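# Move the clothes rail from wall hooks onto counter

## Task

Lift the clothes rail off both wall hooks and set it lying flat on the counter. Its long axis must be no more than 30° off parallel to the wall. Its centre must sit between the two hooks and 18 to 28 cm out from the wall. Open the gripper so the rail is no longer held, then move the gripper away. The rail must stay in that place by itself; if the gripper still holds it or props it up at the end, the goal is not met.

## Robot and tools

Robot: one xArm6, a six-joint arm, with a two-finger parallel gripper. There is a single arm, so every motion argument is one row for that arm. Joints from base to gripper, with ranges in rad: waist -6.283 to 6.283, shoulder -2.059 to 2.094, elbow -3.927 to 0.192, forearm roll -6.283 to 6.283, wrist pitch -1.693 to 3.142, wrist roll -6.283 to 6.283. The elbow cannot go fully straight. The base may be slightly tilted against the table.

Scene frame: origin on the table top under the arm base. +z is up. +y is to the left when you face along +x. Positions are in metres and orientation is a wxyz quaternion. The reported hand position can be off, more so at long reach.

Gripper frame: the fingers point along its +z and close along its y. end_effector_position is the pinch point between closed pads, about 2 cm behind the fingertips. While closing, the tips move about 10 mm further along +z.

The row (all motion tools): 7 numbers, each in [-1, 1], in this order: dx, dy, dz, rx, ry, rz, opening. The first six are an offset, not a pose. They are expressed in the gripper's own axes. They are measured from the gripper pose printed in the most recent result that shows it. Two exceptions apply: before any result in this scene shows a pose, and for the second or later call inside one reply, they count from where the robot is when the action starts. Scale: 1.0 means 0.6 m for dx, dy, dz, and 180 degrees for rotation. rx, ry, rz form one rotation vector. opening is absolute, not an offset: +1 is fully open (0.084 m) and -1 is closed. All zeros for the offset does not hold still; it drives the gripper back to the reference pose.

execute_actions: the argument actions is a list holding at most one item, or empty. An empty list ({"actions": []}) only reports the state. An action {"rows": [...], "steps": n} takes 1 to 15 rows and n from 1 to 15 (default 15). Each step lasts 1/30 s and applies one row, with the last row repeated if rows run out. Every row counts from the same reference pose, not from the row before it. A wait {"steps": n} (n up to 300) sends nothing new. It returns when n steps have passed since the previous result, and your reply time is part of them. Optional pictures (true/false) toggles camera images. A refused call does nothing.

move: target is one row as described above. speed is the path's top speed in m/s, 0.002 to 0.5, default 0.25; rotation is capped at twice that value in rad/s. It drives a straight path lasting 0.5 to 10 s; longer paths are cut off at 10 s, short of the goal. Turns take the shorter direction. The path ignores obstacles, and the real gripper lags, drifts and can exceed speed, most of all with the arm nearly stretched. The opening is sent when the move begins. The result adds a move: line. done means the gripper came to rest near target; other endings include off_target, moving, held or fault. The line also gives the remaining distance to target. limits=paced means the sent pose was clipped. limits=held means some steps were blocked, and the arm may then jump faster than speed.

wait: seconds from 0 to 10. It sends nothing new.

zoom_image: camera is cam_high, cam_low or cam_wrist (each 504x504). region is [x0, y0, x1, y1] in pixels, origin at the top-left, no bigger than 504 by 504. It gives a closer view of that camera's latest image.

read_manual: section, default "licences"; returns licence text only. finished_scene: scene is the number of the current scene. It ends that scene for good and reports whether the goal was met.

Motion limits: each step, the commanded pose is clipped to within 70 mm and 16 degrees of the measured pose. Position wins over orientation when both cannot be met. After an action ends, the arm continues only to the last clipped pose, so read the result and send the remainder. Joint targets move at most 3.14 rad/s. The Hand target line shows where the controller is now heading. A pose unreachable line or HELD marks steps that the clearance check changed or blocked; the mount under the base counts as arm.

Gripping: grip_measured is the current finger opening on the same -1..+1 scale. To keep a grip, command an opening well below grip_measured; a bigger gap means a harder squeeze, up to about 24 N per pad for parts up to about 6 cm wide. Slamming shut can over-squeeze. Sending back the measured value still holds lightly, but wide parts can slip.

Faults: if contact torque reaches a joint's limit (N m: waist 44, shoulder 44, elbow 26.4, forearm roll 26.4, wrist pitch 17.6, wrist roll 17.6; a carried load adds), the arm stops, backs off a little, pauses 10 s and drops the rest of the call. Holding loads heats motors: MOTOR HOT appears from 65 °C, and at 80 °C an OVER-TEMPERATURE FAULT brakes the arm until it cools. Joint torque readings include offsets and noise.

Caution: faster moves hit harder, and aiming far past a contact pushes harder. Avoid dropping, slamming or knocking anything, and never push anything off the table. Occasional outside tugs on a held part or pushes on loose items can happen. Time keeps running while you think, and long replies cost time.

Each tool is called after "Call:" as name(argument=value, ...) on one line, values as JSON.

## Session

Call:
execute_actions(actions=[])

Scene clock: 0.00 s of 4700.00 s.
end_effector_position=(+0.2208, +0.3022, +0.3213) grip_measured=+1.00 end_effector_quat_wxyz=(+0.427, -0.026, +0.813, -0.395) end_effector_velocity=(-0.000, -0.000, -0.000) end_effector_angular_velocity=(-0.001, +0.001, -0.000)
Joint positions: [ 1.561  0.043 -1.074 -0.905  1.919 -1.547  0.084]
Joint velocities: [ 0.     0.     0.     0.     0.    -0.001  0.   ]
Joint torques (N m, as the arm reports them, + toward a larger angle): no reading
Hand target: +0.221, +0.302, +0.321; +0.427, -0.026, +0.813, -0.395

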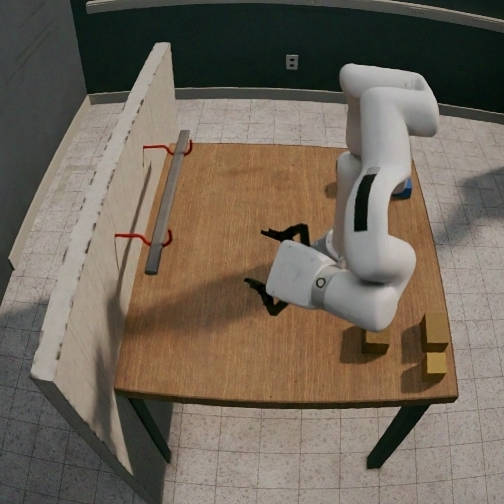

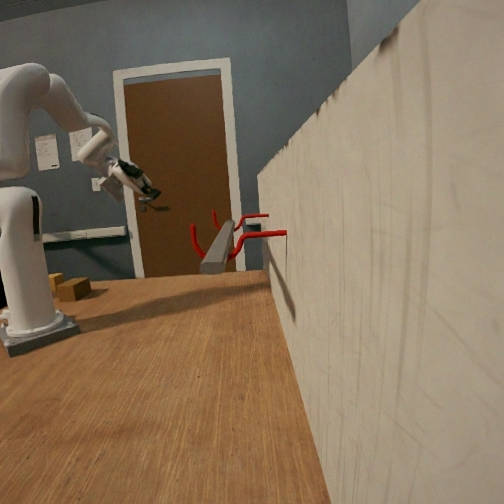

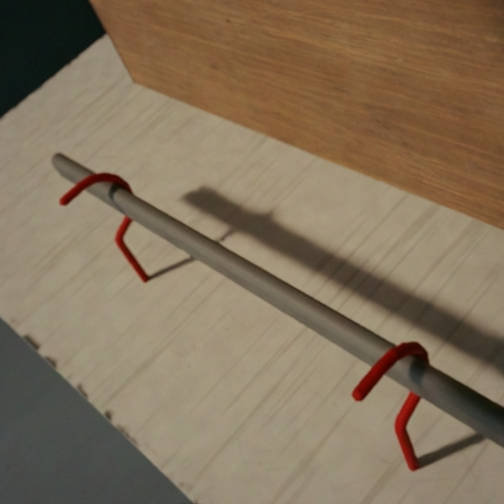

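Call:
move(target=[-0.052,-0.282,0.487,0.017,0.437,0.446,0.6], speed=0.35)

Scene clock: 8.33 s of 4700.00 s.
end_effector_position=(+0.3998, +0.0145, +0.3607) grip_measured=+0.59 end_effector_quat_wxyz=(+0.001, +0.709, +0.706, -0.002) end_effector_velocity=(+0.001, -0.002, +0.001) end_effector_angular_velocity=(+0.005, -0.002, -0.007)
Joint positions: [ 0.036 -0.304 -1.16   0.013  1.449 -1.554  0.069]
Joint velocities: [-0.008  0.001 -0.004  0.005  0.001 -0.001 -0.   ]
Joint torques (N m, as the arm reports them, + toward a larger angle): [  0.33 -12.32 -18.82  -0.09  -1.76   0.15]
Hand target: +0.400, +0.014, +0.361; +0.001, +0.709, +0.705, -0.002
Off the commanded pose: 0.002 m, 0 deg.
After step 90, 2.03 s passed at rest.
move: done

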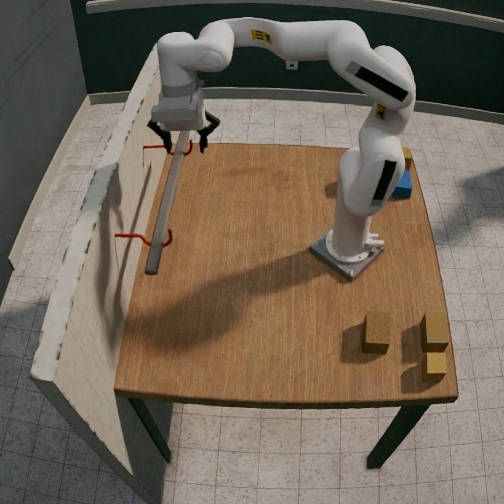

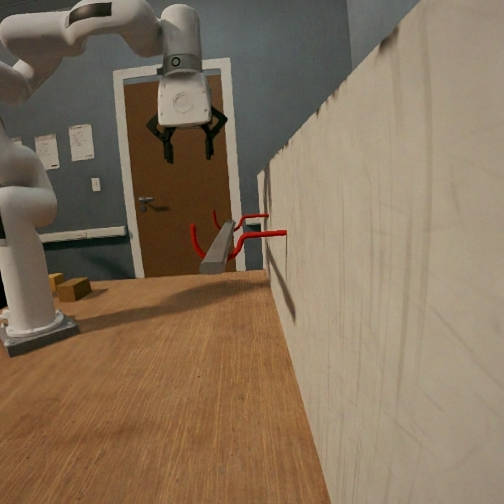

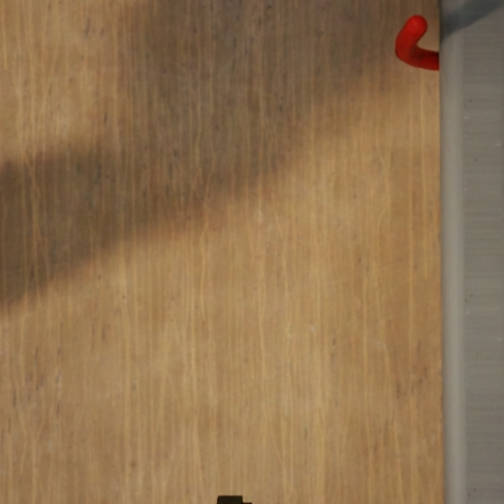

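Call:
move(target=[0,0.105,0.14,0,0,0,0.6])

Scene clock: 10.30 s of 4700.00 s.
end_effector_position=(+0.4625, +0.0143, +0.2770) grip_measured=+0.59 end_effector_quat_wxyz=(+0.002, +0.708, +0.706, -0.001) end_effector_velocity=(-0.000, -0.000, -0.005) end_effector_angular_velocity=(-0.000, +0.010, -0.001)
Joint positions: [ 0.037 -0.082 -1.144  0.014  1.21  -1.557  0.069]
Joint velocities: [-0.     0.009  0.003 -0.    -0.003  0.    -0.   ]
Joint torques (N m, as the arm reports them, + toward a larger angle): [  0.28 -15.8  -18.85  -0.06  -1.8    0.14]
Hand target: +0.463, +0.014, +0.276; +0.001, +0.708, +0.706, -0.002
Off the commanded pose: 0.001 m, 0 deg.
move: done

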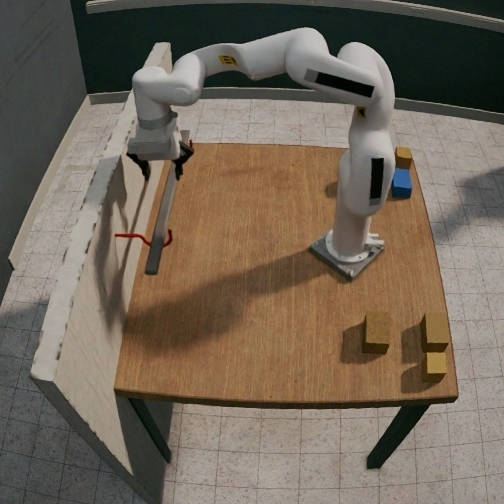

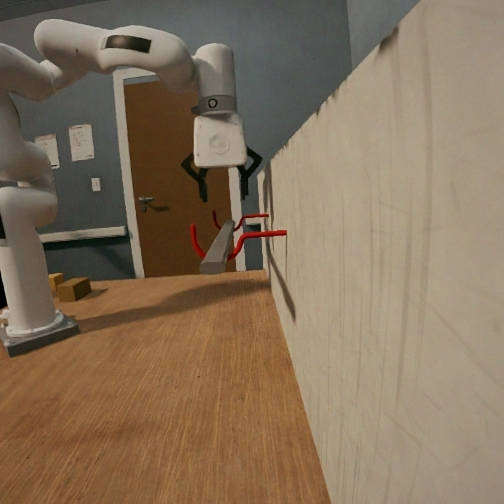

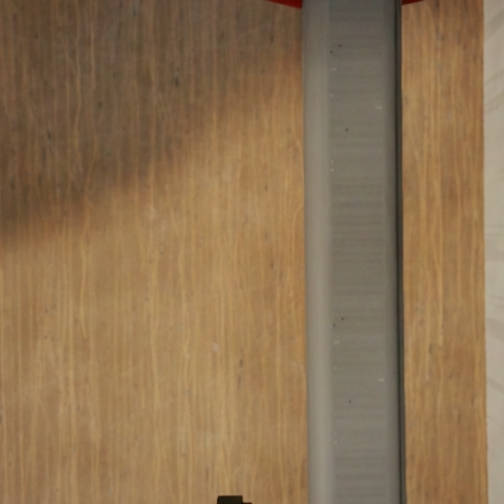

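Call:
move(target=[0,0,0.115,0,0,0,0.4], speed=0.15)

Call:
zoom_image(camera="cam_low", region=[170,170,300,300])

Scene clock: 13.13 s of 4700.00 s.
end_effector_position=(+0.4627, +0.0143, +0.2088) grip_measured=+0.39 end_effector_quat_wxyz=(+0.002, +0.708, +0.706, -0.001) end_effector_velocity=(-0.001, +0.000, -0.005) end_effector_angular_velocity=(+0.002, +0.005, -0.002)
Joint positions: [ 0.04  -0.028 -1.005  0.016  1.015 -1.558  0.061]
Joint velocities: [-0.     0.004  0.008  0.002 -0.007 -0.    -0.   ]
Joint torques (N m, as the arm reports them, + toward a larger angle): [ -0.05 -16.42 -18.16   0.12  -1.72   0.16]
Hand target: +0.462, +0.014, +0.208; +0.002, +0.708, +0.706, -0.001
Off the commanded pose: 0.001 m, 0 deg.
move: done

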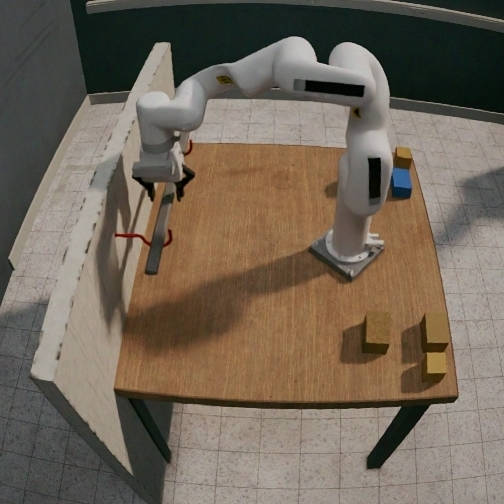

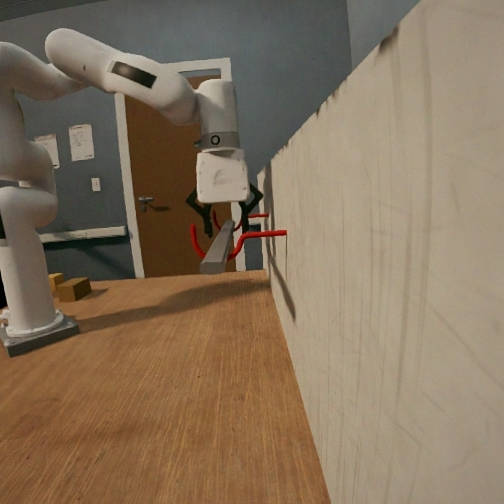

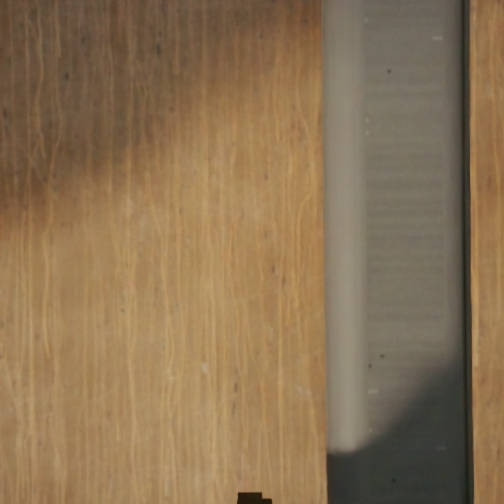

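Region (170, 170, 300, 300) of cam_low's 504x504 image, scaled by 3.877, with more detail than that image has.

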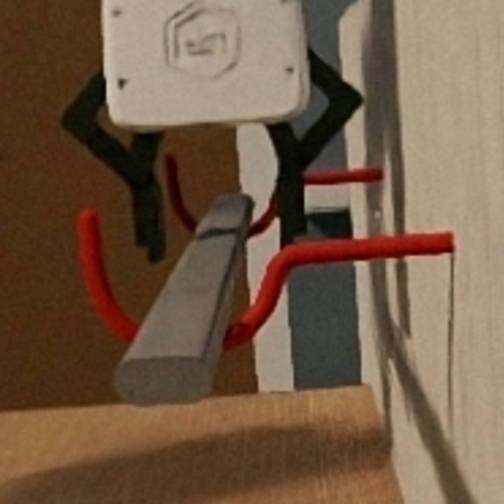

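Call:
move(target=[0,-0.003,0.003,0,0,0,-1], speed=0.05)

Call:
move(target=[0,0,-0.04,0,0,0,-1], speed=0.05)

Scene clock: 15.30 s of 4700.00 s.
end_effector_position=(+0.4612, +0.0143, +0.2073) grip_measured=-0.34 end_effector_quat_wxyz=(+0.002, +0.708, +0.706, -0.001) end_effector_velocity=(-0.001, -0.000, -0.000) end_effector_angular_velocity=(-0.001, +0.001, +0.001)
Joint positions: [ 0.04  -0.032 -0.996  0.016  1.009 -1.558  0.029]
Joint velocities: [ 0.    -0.     0.001 -0.001  0.     0.     0.   ]
Joint torques (N m, as the arm reports them, + toward a larger angle): [  0.21 -15.58 -17.24  -0.04  -1.53   0.19]
Hand target: +0.461, +0.014, +0.207; +0.002, +0.708, +0.706, -0.001
Off the commanded pose: 0.000 m, 0 deg.
move: done

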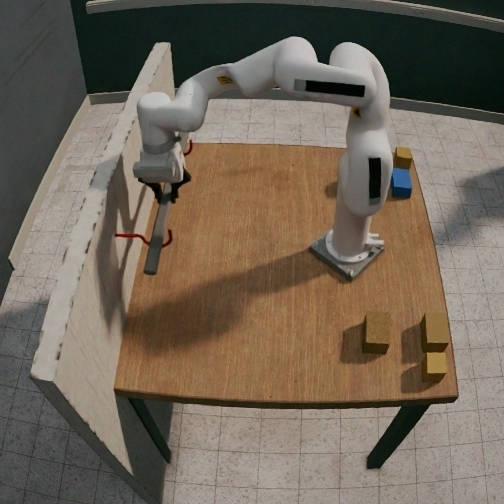

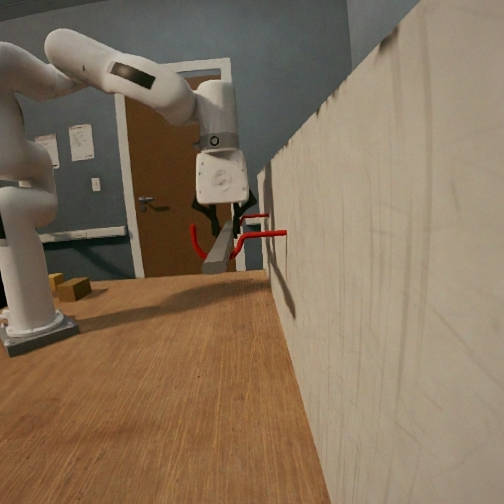

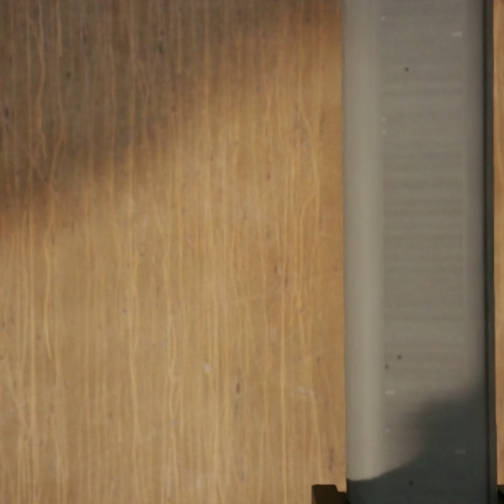

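Scene clock: 16.07 s of 4700.00 s.
end_effector_position=(+0.4610, +0.0143, +0.2309) grip_measured=-0.34 end_effector_quat_wxyz=(+0.002, +0.708, +0.706, -0.001) end_effector_velocity=(-0.001, +0.000, +0.000) end_effector_angular_velocity=(+0.001, +0.004, -0.000)
Joint positions: [ 0.039 -0.056 -1.038  0.015  1.077 -1.558  0.029]
Joint velocities: [-0.     0.    -0.002  0.002  0.006 -0.001 -0.   ]
Joint torques (N m, as the arm reports them, + toward a larger angle): [  0.29 -17.28 -19.8   -0.03  -1.99   0.26]
Hand target: +0.461, +0.014, +0.231; +0.002, +0.708, +0.706, -0.001
Off the commanded pose: 0.000 m, 0 deg.
move: done

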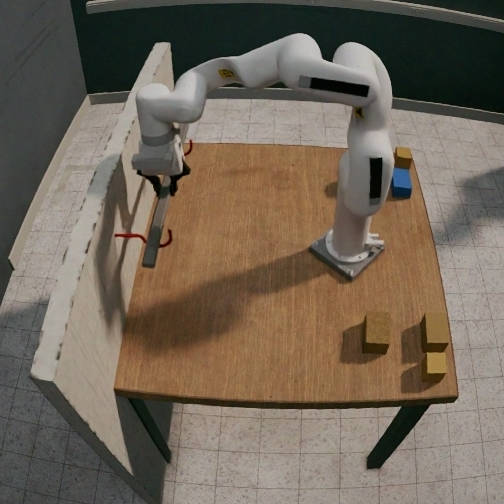

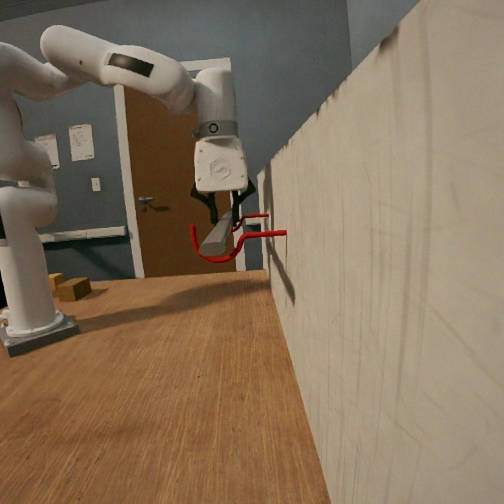

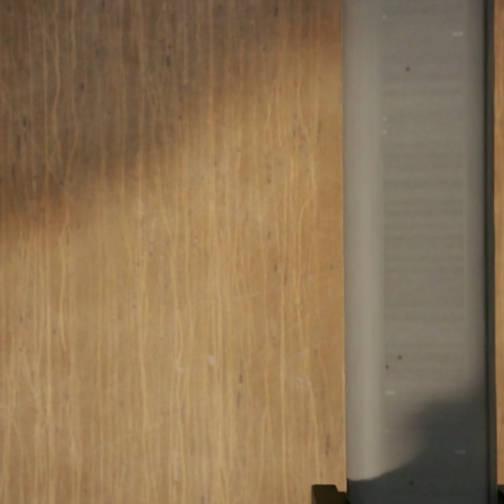

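Call:
move(target=[0,0,-0.1,0,0,0,-1], speed=0.12)

Call:
move(target=[0,-0.22,0,0,0,0,-1], speed=0.18)

Call:
move(target=[0,0,0.4,0,0,0,-1], speed=0.18)

Call:
zoom_image(camera="cam_low", region=[50,230,250,430])

Scene clock: 18.83 s of 4700.00 s.
end_effector_position=(+0.4608, +0.0143, +0.2901) grip_measured=-0.34 end_effector_quat_wxyz=(+0.002, +0.708, +0.706, -0.001) end_effector_velocity=(+0.000, -0.000, +0.003) end_effector_angular_velocity=(-0.001, +0.000, +0.000)
Joint positions: [ 0.037 -0.094 -1.169  0.014  1.246 -1.557  0.029]
Joint velocities: [-0.     0.    -0.009 -0.001  0.009  0.     0.   ]
Joint torques (N m, as the arm reports them, + toward a larger angle): [  0.35 -16.83 -20.03  -0.09  -1.84   0.27]
Hand target: +0.461, +0.014, +0.291; +0.002, +0.708, +0.706, -0.001
Off the commanded pose: 0.001 m, 0 deg.
move: done

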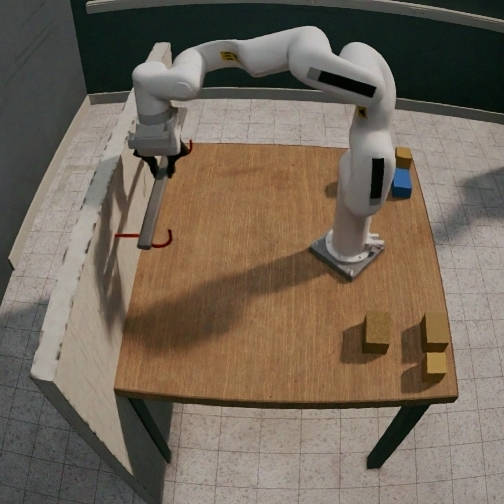

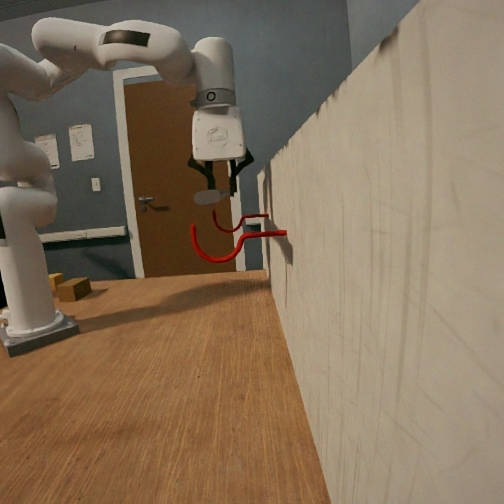

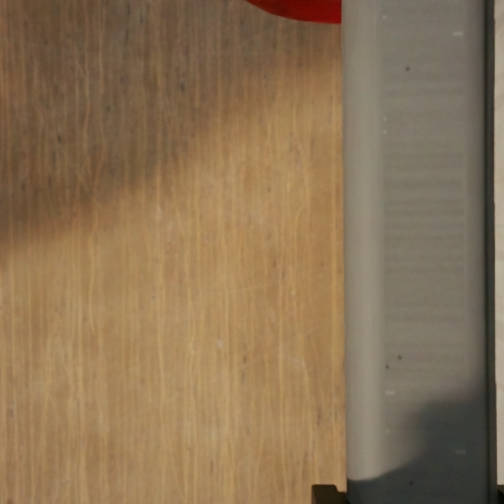

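Scene clock: 20.07 s of 4700.00 s.
end_effector_position=(+0.3290, +0.0146, +0.2905) grip_measured=-0.34 end_effector_quat_wxyz=(+0.002, +0.708, +0.706, -0.001) end_effector_velocity=(-0.001, -0.000, +0.001) end_effector_angular_velocity=(-0.001, -0.002, -0.001)
Joint positions: [ 0.044 -0.561 -0.751  0.013  1.296 -1.549  0.029]
Joint velocities: [-0.    -0.007  0.004 -0.001  0.001  0.001 -0.   ]
Joint torques (N m, as the arm reports them, + toward a larger angle): [  0.18  -9.   -20.14  -0.04  -2.09   0.25]
Hand target: +0.329, +0.015, +0.291; +0.002, +0.708, +0.706, -0.001
Off the commanded pose: 0.001 m, 0 deg.
move: done

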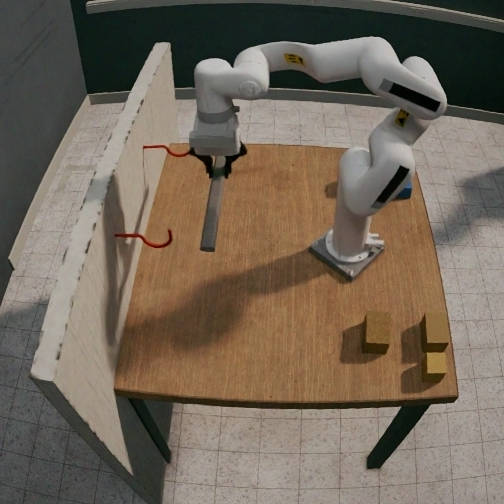

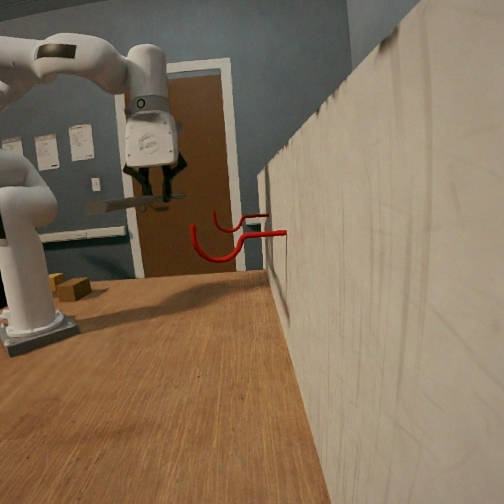

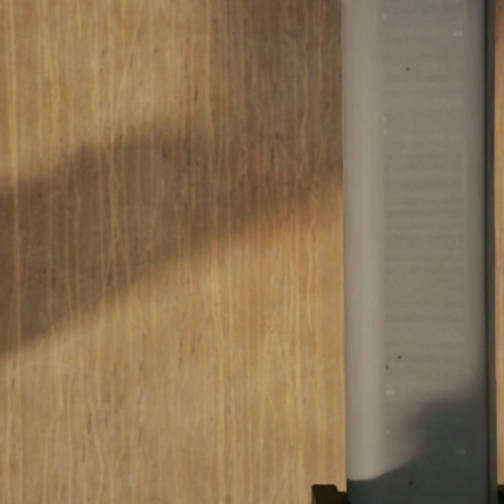

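Scene clock: 21.93 s of 4700.00 s.
end_effector_position=(+0.3288, +0.0146, +0.0506) grip_measured=-1.00 end_effector_quat_wxyz=(+0.001, +0.708, +0.706, -0.001) end_effector_velocity=(-0.002, -0.000, -0.003) end_effector_angular_velocity=(+0.000, +0.006, +0.000)
Joint positions: [ 0.061 -0.097 -0.367  0.032  0.447 -1.559  0.   ]
Joint velocities: [ 0.     0.01   0.002  0.001 -0.006 -0.002  0.   ]
Joint torques (N m, as the arm reports them, + toward a larger angle): [  0.44 -11.98 -13.08  -0.01  -1.68   0.17]
Hand target: +0.329, +0.015, +0.050; +0.001, +0.708, +0.706, -0.001
Off the commanded pose: 0.001 m, 0 deg.
move: done

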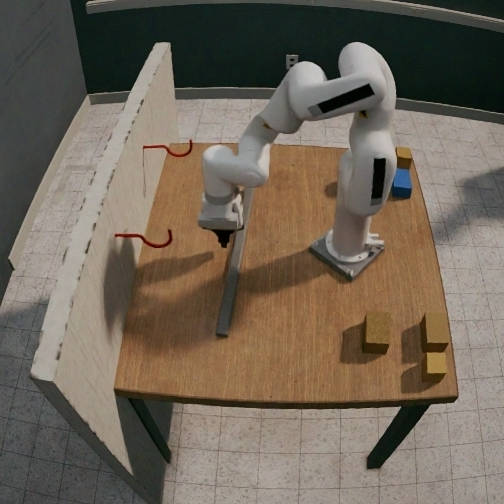

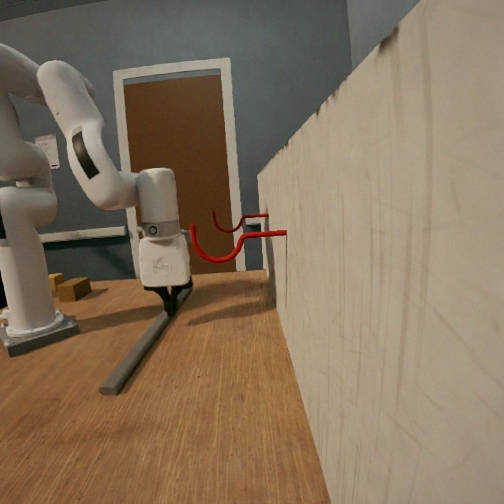

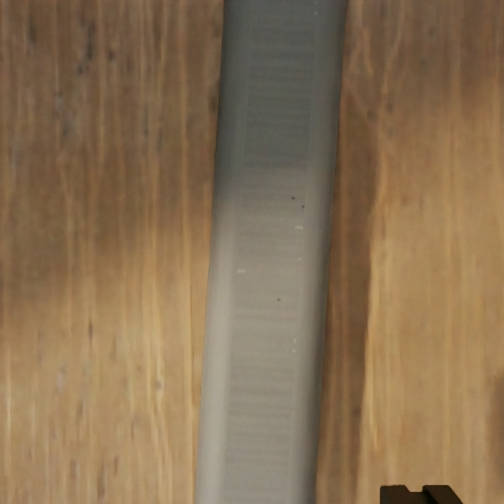

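Region (50, 230, 250, 430) of cam_low's 504x504 image, scaled by 2.520, with more detail than that image has.

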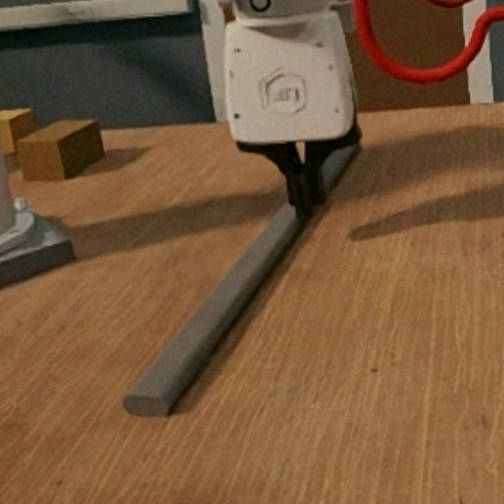

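The rail slipped out during the descent and landed near the outer limit, so I'll regrip it and shift it toward the wall.

Call:
move(target=[0,-0.055,0,0,0,0.02,0.6], speed=0.1)

Call:
move(target=[0,0,0.048,0,0,0,0.6], speed=0.05)

Call:
move(target=[0,0,0,0,0,0,-0.6])

Scene clock: 23.80 s of 4700.00 s.
end_effector_position=(+0.2961, +0.0146, +0.0507) grip_measured=+0.59 end_effector_quat_wxyz=(+0.002, +0.730, +0.684, -0.000) end_effector_velocity=(-0.002, -0.000, -0.000) end_effector_angular_velocity=(-0.001, +0.002, -0.003)
Joint positions: [ 0.066 -0.204 -0.253  0.032  0.44  -1.492  0.069]
Joint velocities: [ 0.    -0.007  0.007 -0.001  0.002  0.005 -0.   ]
Joint torques (N m, as the arm reports them, + toward a larger angle): [  0.26  -9.99 -12.9    0.12  -1.76   0.24]
Hand target: +0.296, +0.015, +0.051; +0.001, +0.730, +0.684, -0.001
Off the commanded pose: 0.000 m, 0 deg.
move: done

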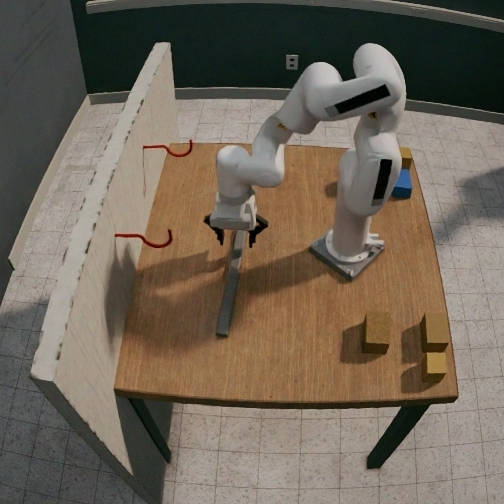

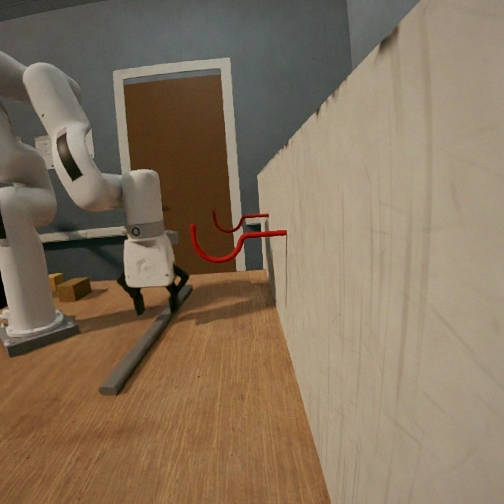

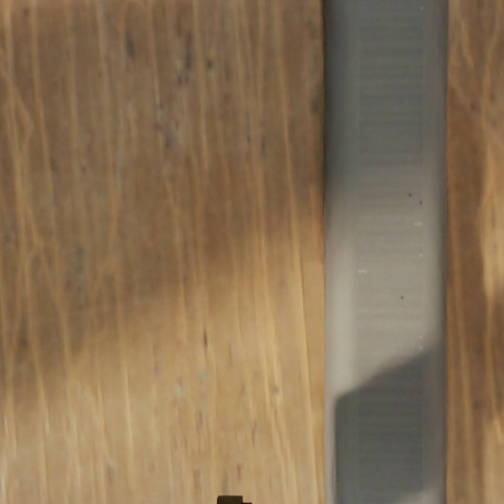

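Scene clock: 24.70 s of 4700.00 s.
end_effector_position=(+0.2963, +0.0147, +0.0221) grip_measured=+0.59 end_effector_quat_wxyz=(+0.002, +0.730, +0.684, -0.000) end_effector_velocity=(+0.001, +0.000, -0.001) end_effector_angular_velocity=(+0.001, -0.004, -0.002)
Joint positions: [ 0.071 -0.07  -0.254  0.046  0.307 -1.501  0.069]
Joint velocities: [ 0.     0.006 -0.001  0.003 -0.008 -0.001 -0.   ]
Joint torques (N m, as the arm reports them, + toward a larger angle): [  0.43 -11.03 -11.27   0.1   -1.84   0.17]
Hand target: +0.296, +0.015, +0.022; +0.001, +0.730, +0.684, -0.000
Off the commanded pose: 0.000 m, 0 deg.
move: done

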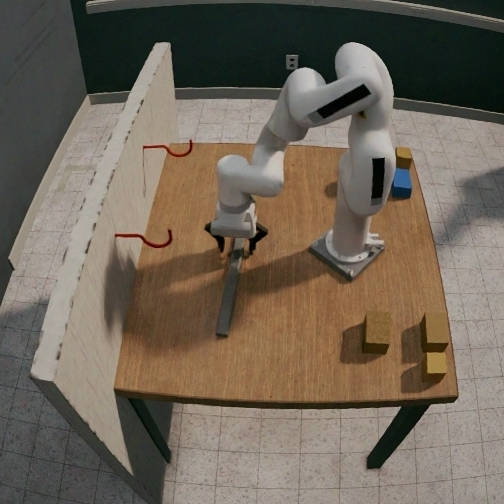

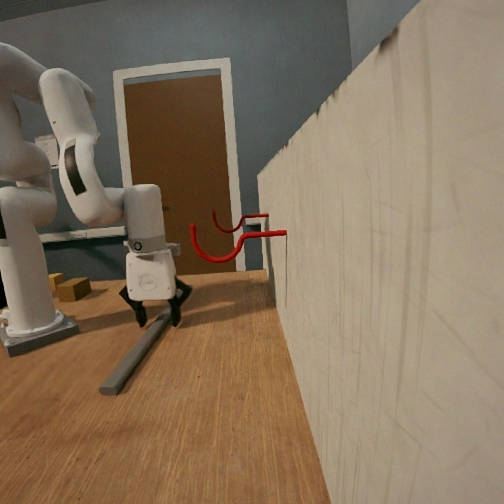

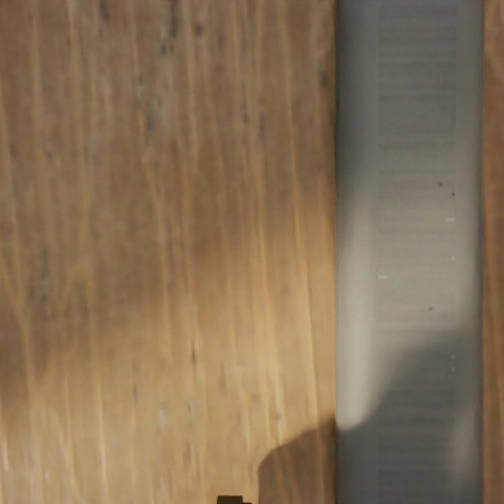

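Scene clock: 25.20 s of 4700.00 s.
end_effector_position=(+0.2962, +0.0147, +0.0221) grip_measured=-0.34 end_effector_quat_wxyz=(+0.002, +0.729, +0.684, -0.000) end_effector_velocity=(-0.000, +0.000, -0.000) end_effector_angular_velocity=(-0.000, +0.001, +0.002)
Joint positions: [ 0.071 -0.07  -0.254  0.046  0.307 -1.501  0.029]
Joint velocities: [ 0.     0.    -0.    -0.001  0.001 -0.     0.   ]
Joint torques (N m, as the arm reports them, + toward a larger angle): [  0.48 -10.97 -11.32  -0.02  -1.76   0.16]
Hand target: +0.296, +0.015, +0.022; +0.002, +0.730, +0.684, -0.000
Off the commanded pose: 0.000 m, 0 deg.
move: done

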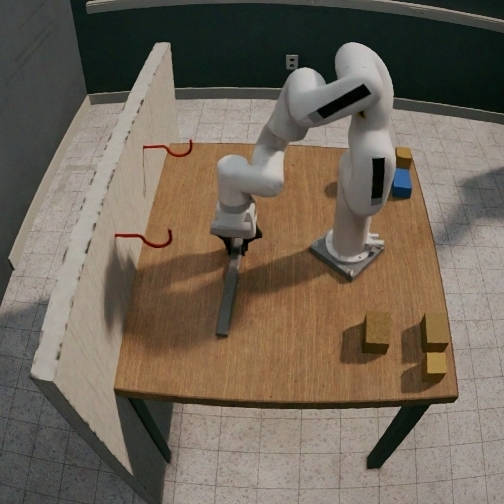

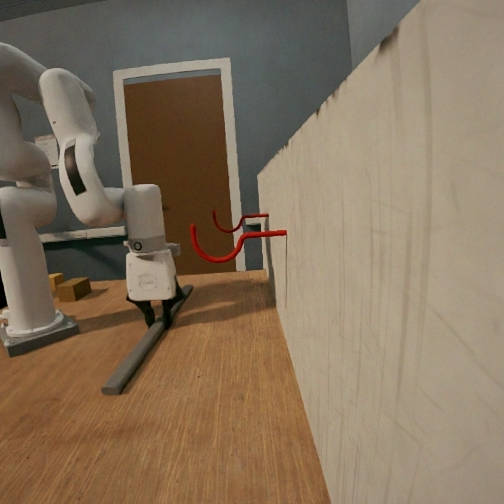

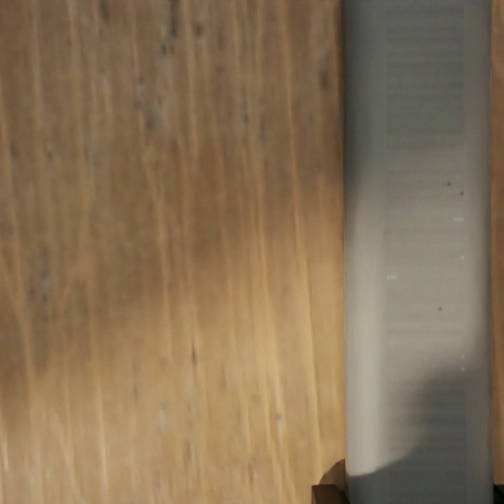

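Call:
move(target=[0,0.055,0,0,0,-0.02,-0.6], speed=0.05)

Call:
move(target=[0,0,0,0,0,0,0.6])

Call:
move(target=[0,-0.03,-0.35,0,0,0,0.6])

Scene clock: 27.87 s of 4700.00 s.
end_effector_position=(+0.3291, +0.0125, +0.0221) grip_measured=-0.34 end_effector_quat_wxyz=(+0.002, +0.708, +0.706, -0.000) end_effector_velocity=(+0.001, +0.000, -0.000) end_effector_angular_velocity=(+0.001, +0.000, +0.001)
Joint positions: [ 0.059  0.018 -0.368  0.043  0.331 -1.573  0.029]
Joint velocities: [ 0.     0.004 -0.004  0.002  0.001 -0.003  0.   ]
Joint torques (N m, as the arm reports them, + toward a larger angle): [  0.7  -12.8  -11.71  -0.01  -1.85   0.21]
Hand target: +0.329, +0.013, +0.022; +0.002, +0.708, +0.707, -0.000
Off the commanded pose: 0.000 m, 0 deg.
move: done

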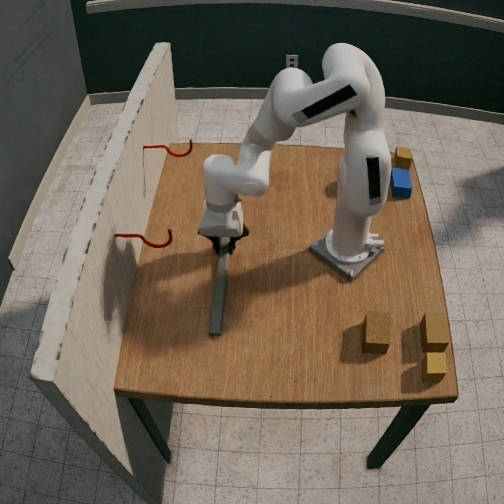

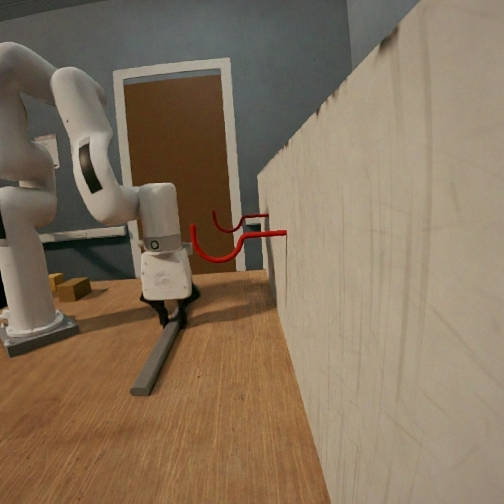

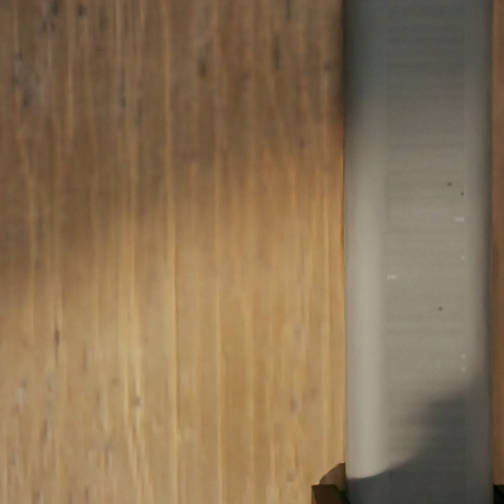

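Scene clock: 28.37 s of 4700.00 s.
end_effector_position=(+0.3291, +0.0125, +0.0221) grip_measured=+0.59 end_effector_quat_wxyz=(+0.002, +0.708, +0.706, -0.000) end_effector_velocity=(+0.000, +0.000, +0.000) end_effector_angular_velocity=(+0.000, -0.000, +0.002)
Joint positions: [ 0.059  0.018 -0.368  0.043  0.331 -1.573  0.069]
Joint velocities: [ 0.    -0.    -0.     0.     0.    -0.002 -0.   ]
Joint torques (N m, as the arm reports them, + toward a larger angle): [  0.36 -12.87 -11.52   0.03  -1.75   0.16]
Hand target: +0.329, +0.013, +0.022; +0.002, +0.708, +0.706, -0.000
Off the commanded pose: 0.000 m, 0 deg.
move: done

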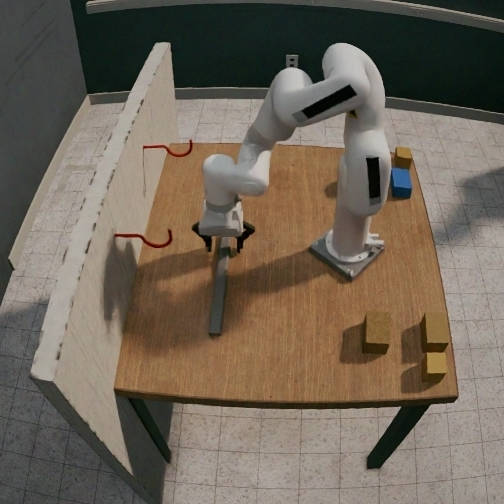

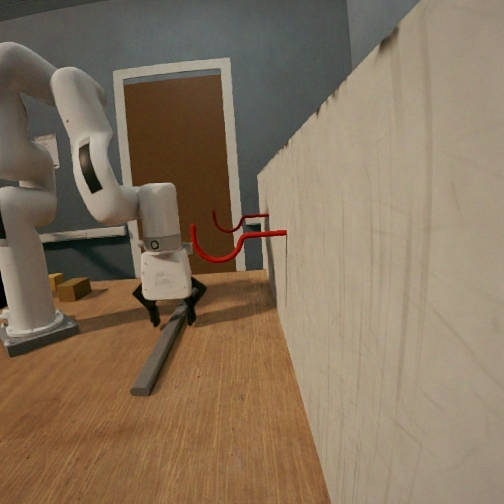

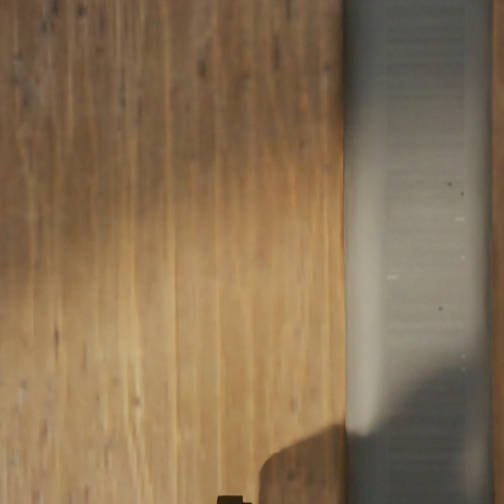

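Scene clock: 29.77 s of 4700.00 s.
end_effector_position=(+0.3109, +0.0125, +0.2320) grip_measured=+0.59 end_effector_quat_wxyz=(+0.002, +0.708, +0.706, -0.001) end_effector_velocity=(+0.001, +0.000, +0.004) end_effector_angular_velocity=(+0.000, -0.005, +0.001)
Joint positions: [ 0.042 -0.603 -0.554  0.014  1.14  -1.554  0.069]
Joint velocities: [ 0.    -0.005 -0.007 -0.     0.007 -0.     0.   ]
Joint torques (N m, as the arm reports them, + toward a larger angle): [  0.57  -7.43 -18.51   0.03  -1.58   0.24]
Hand target: +0.311, +0.013, +0.233; +0.002, +0.708, +0.706, -0.001
Off the commanded pose: 0.001 m, 0 deg.
move: done

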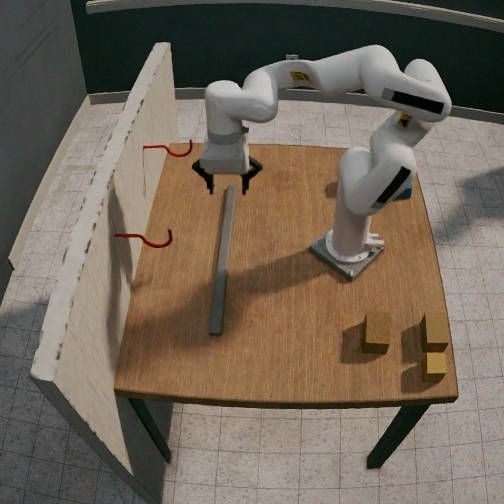

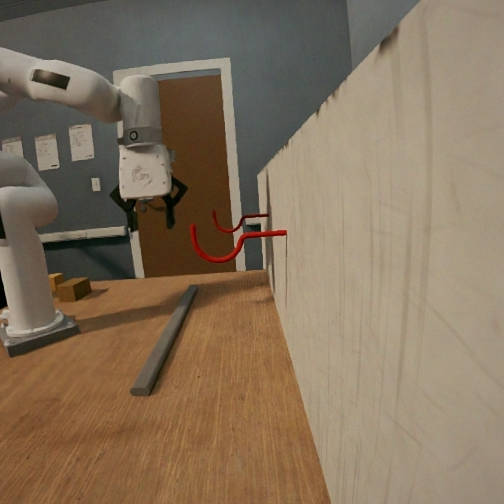

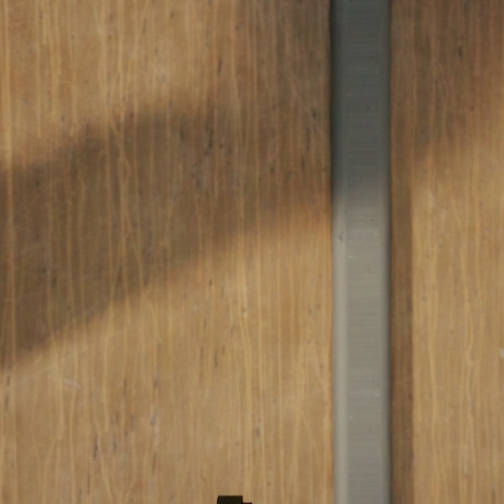

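Call:
finished_scene(scene=1)

The scene is finished: the task was done.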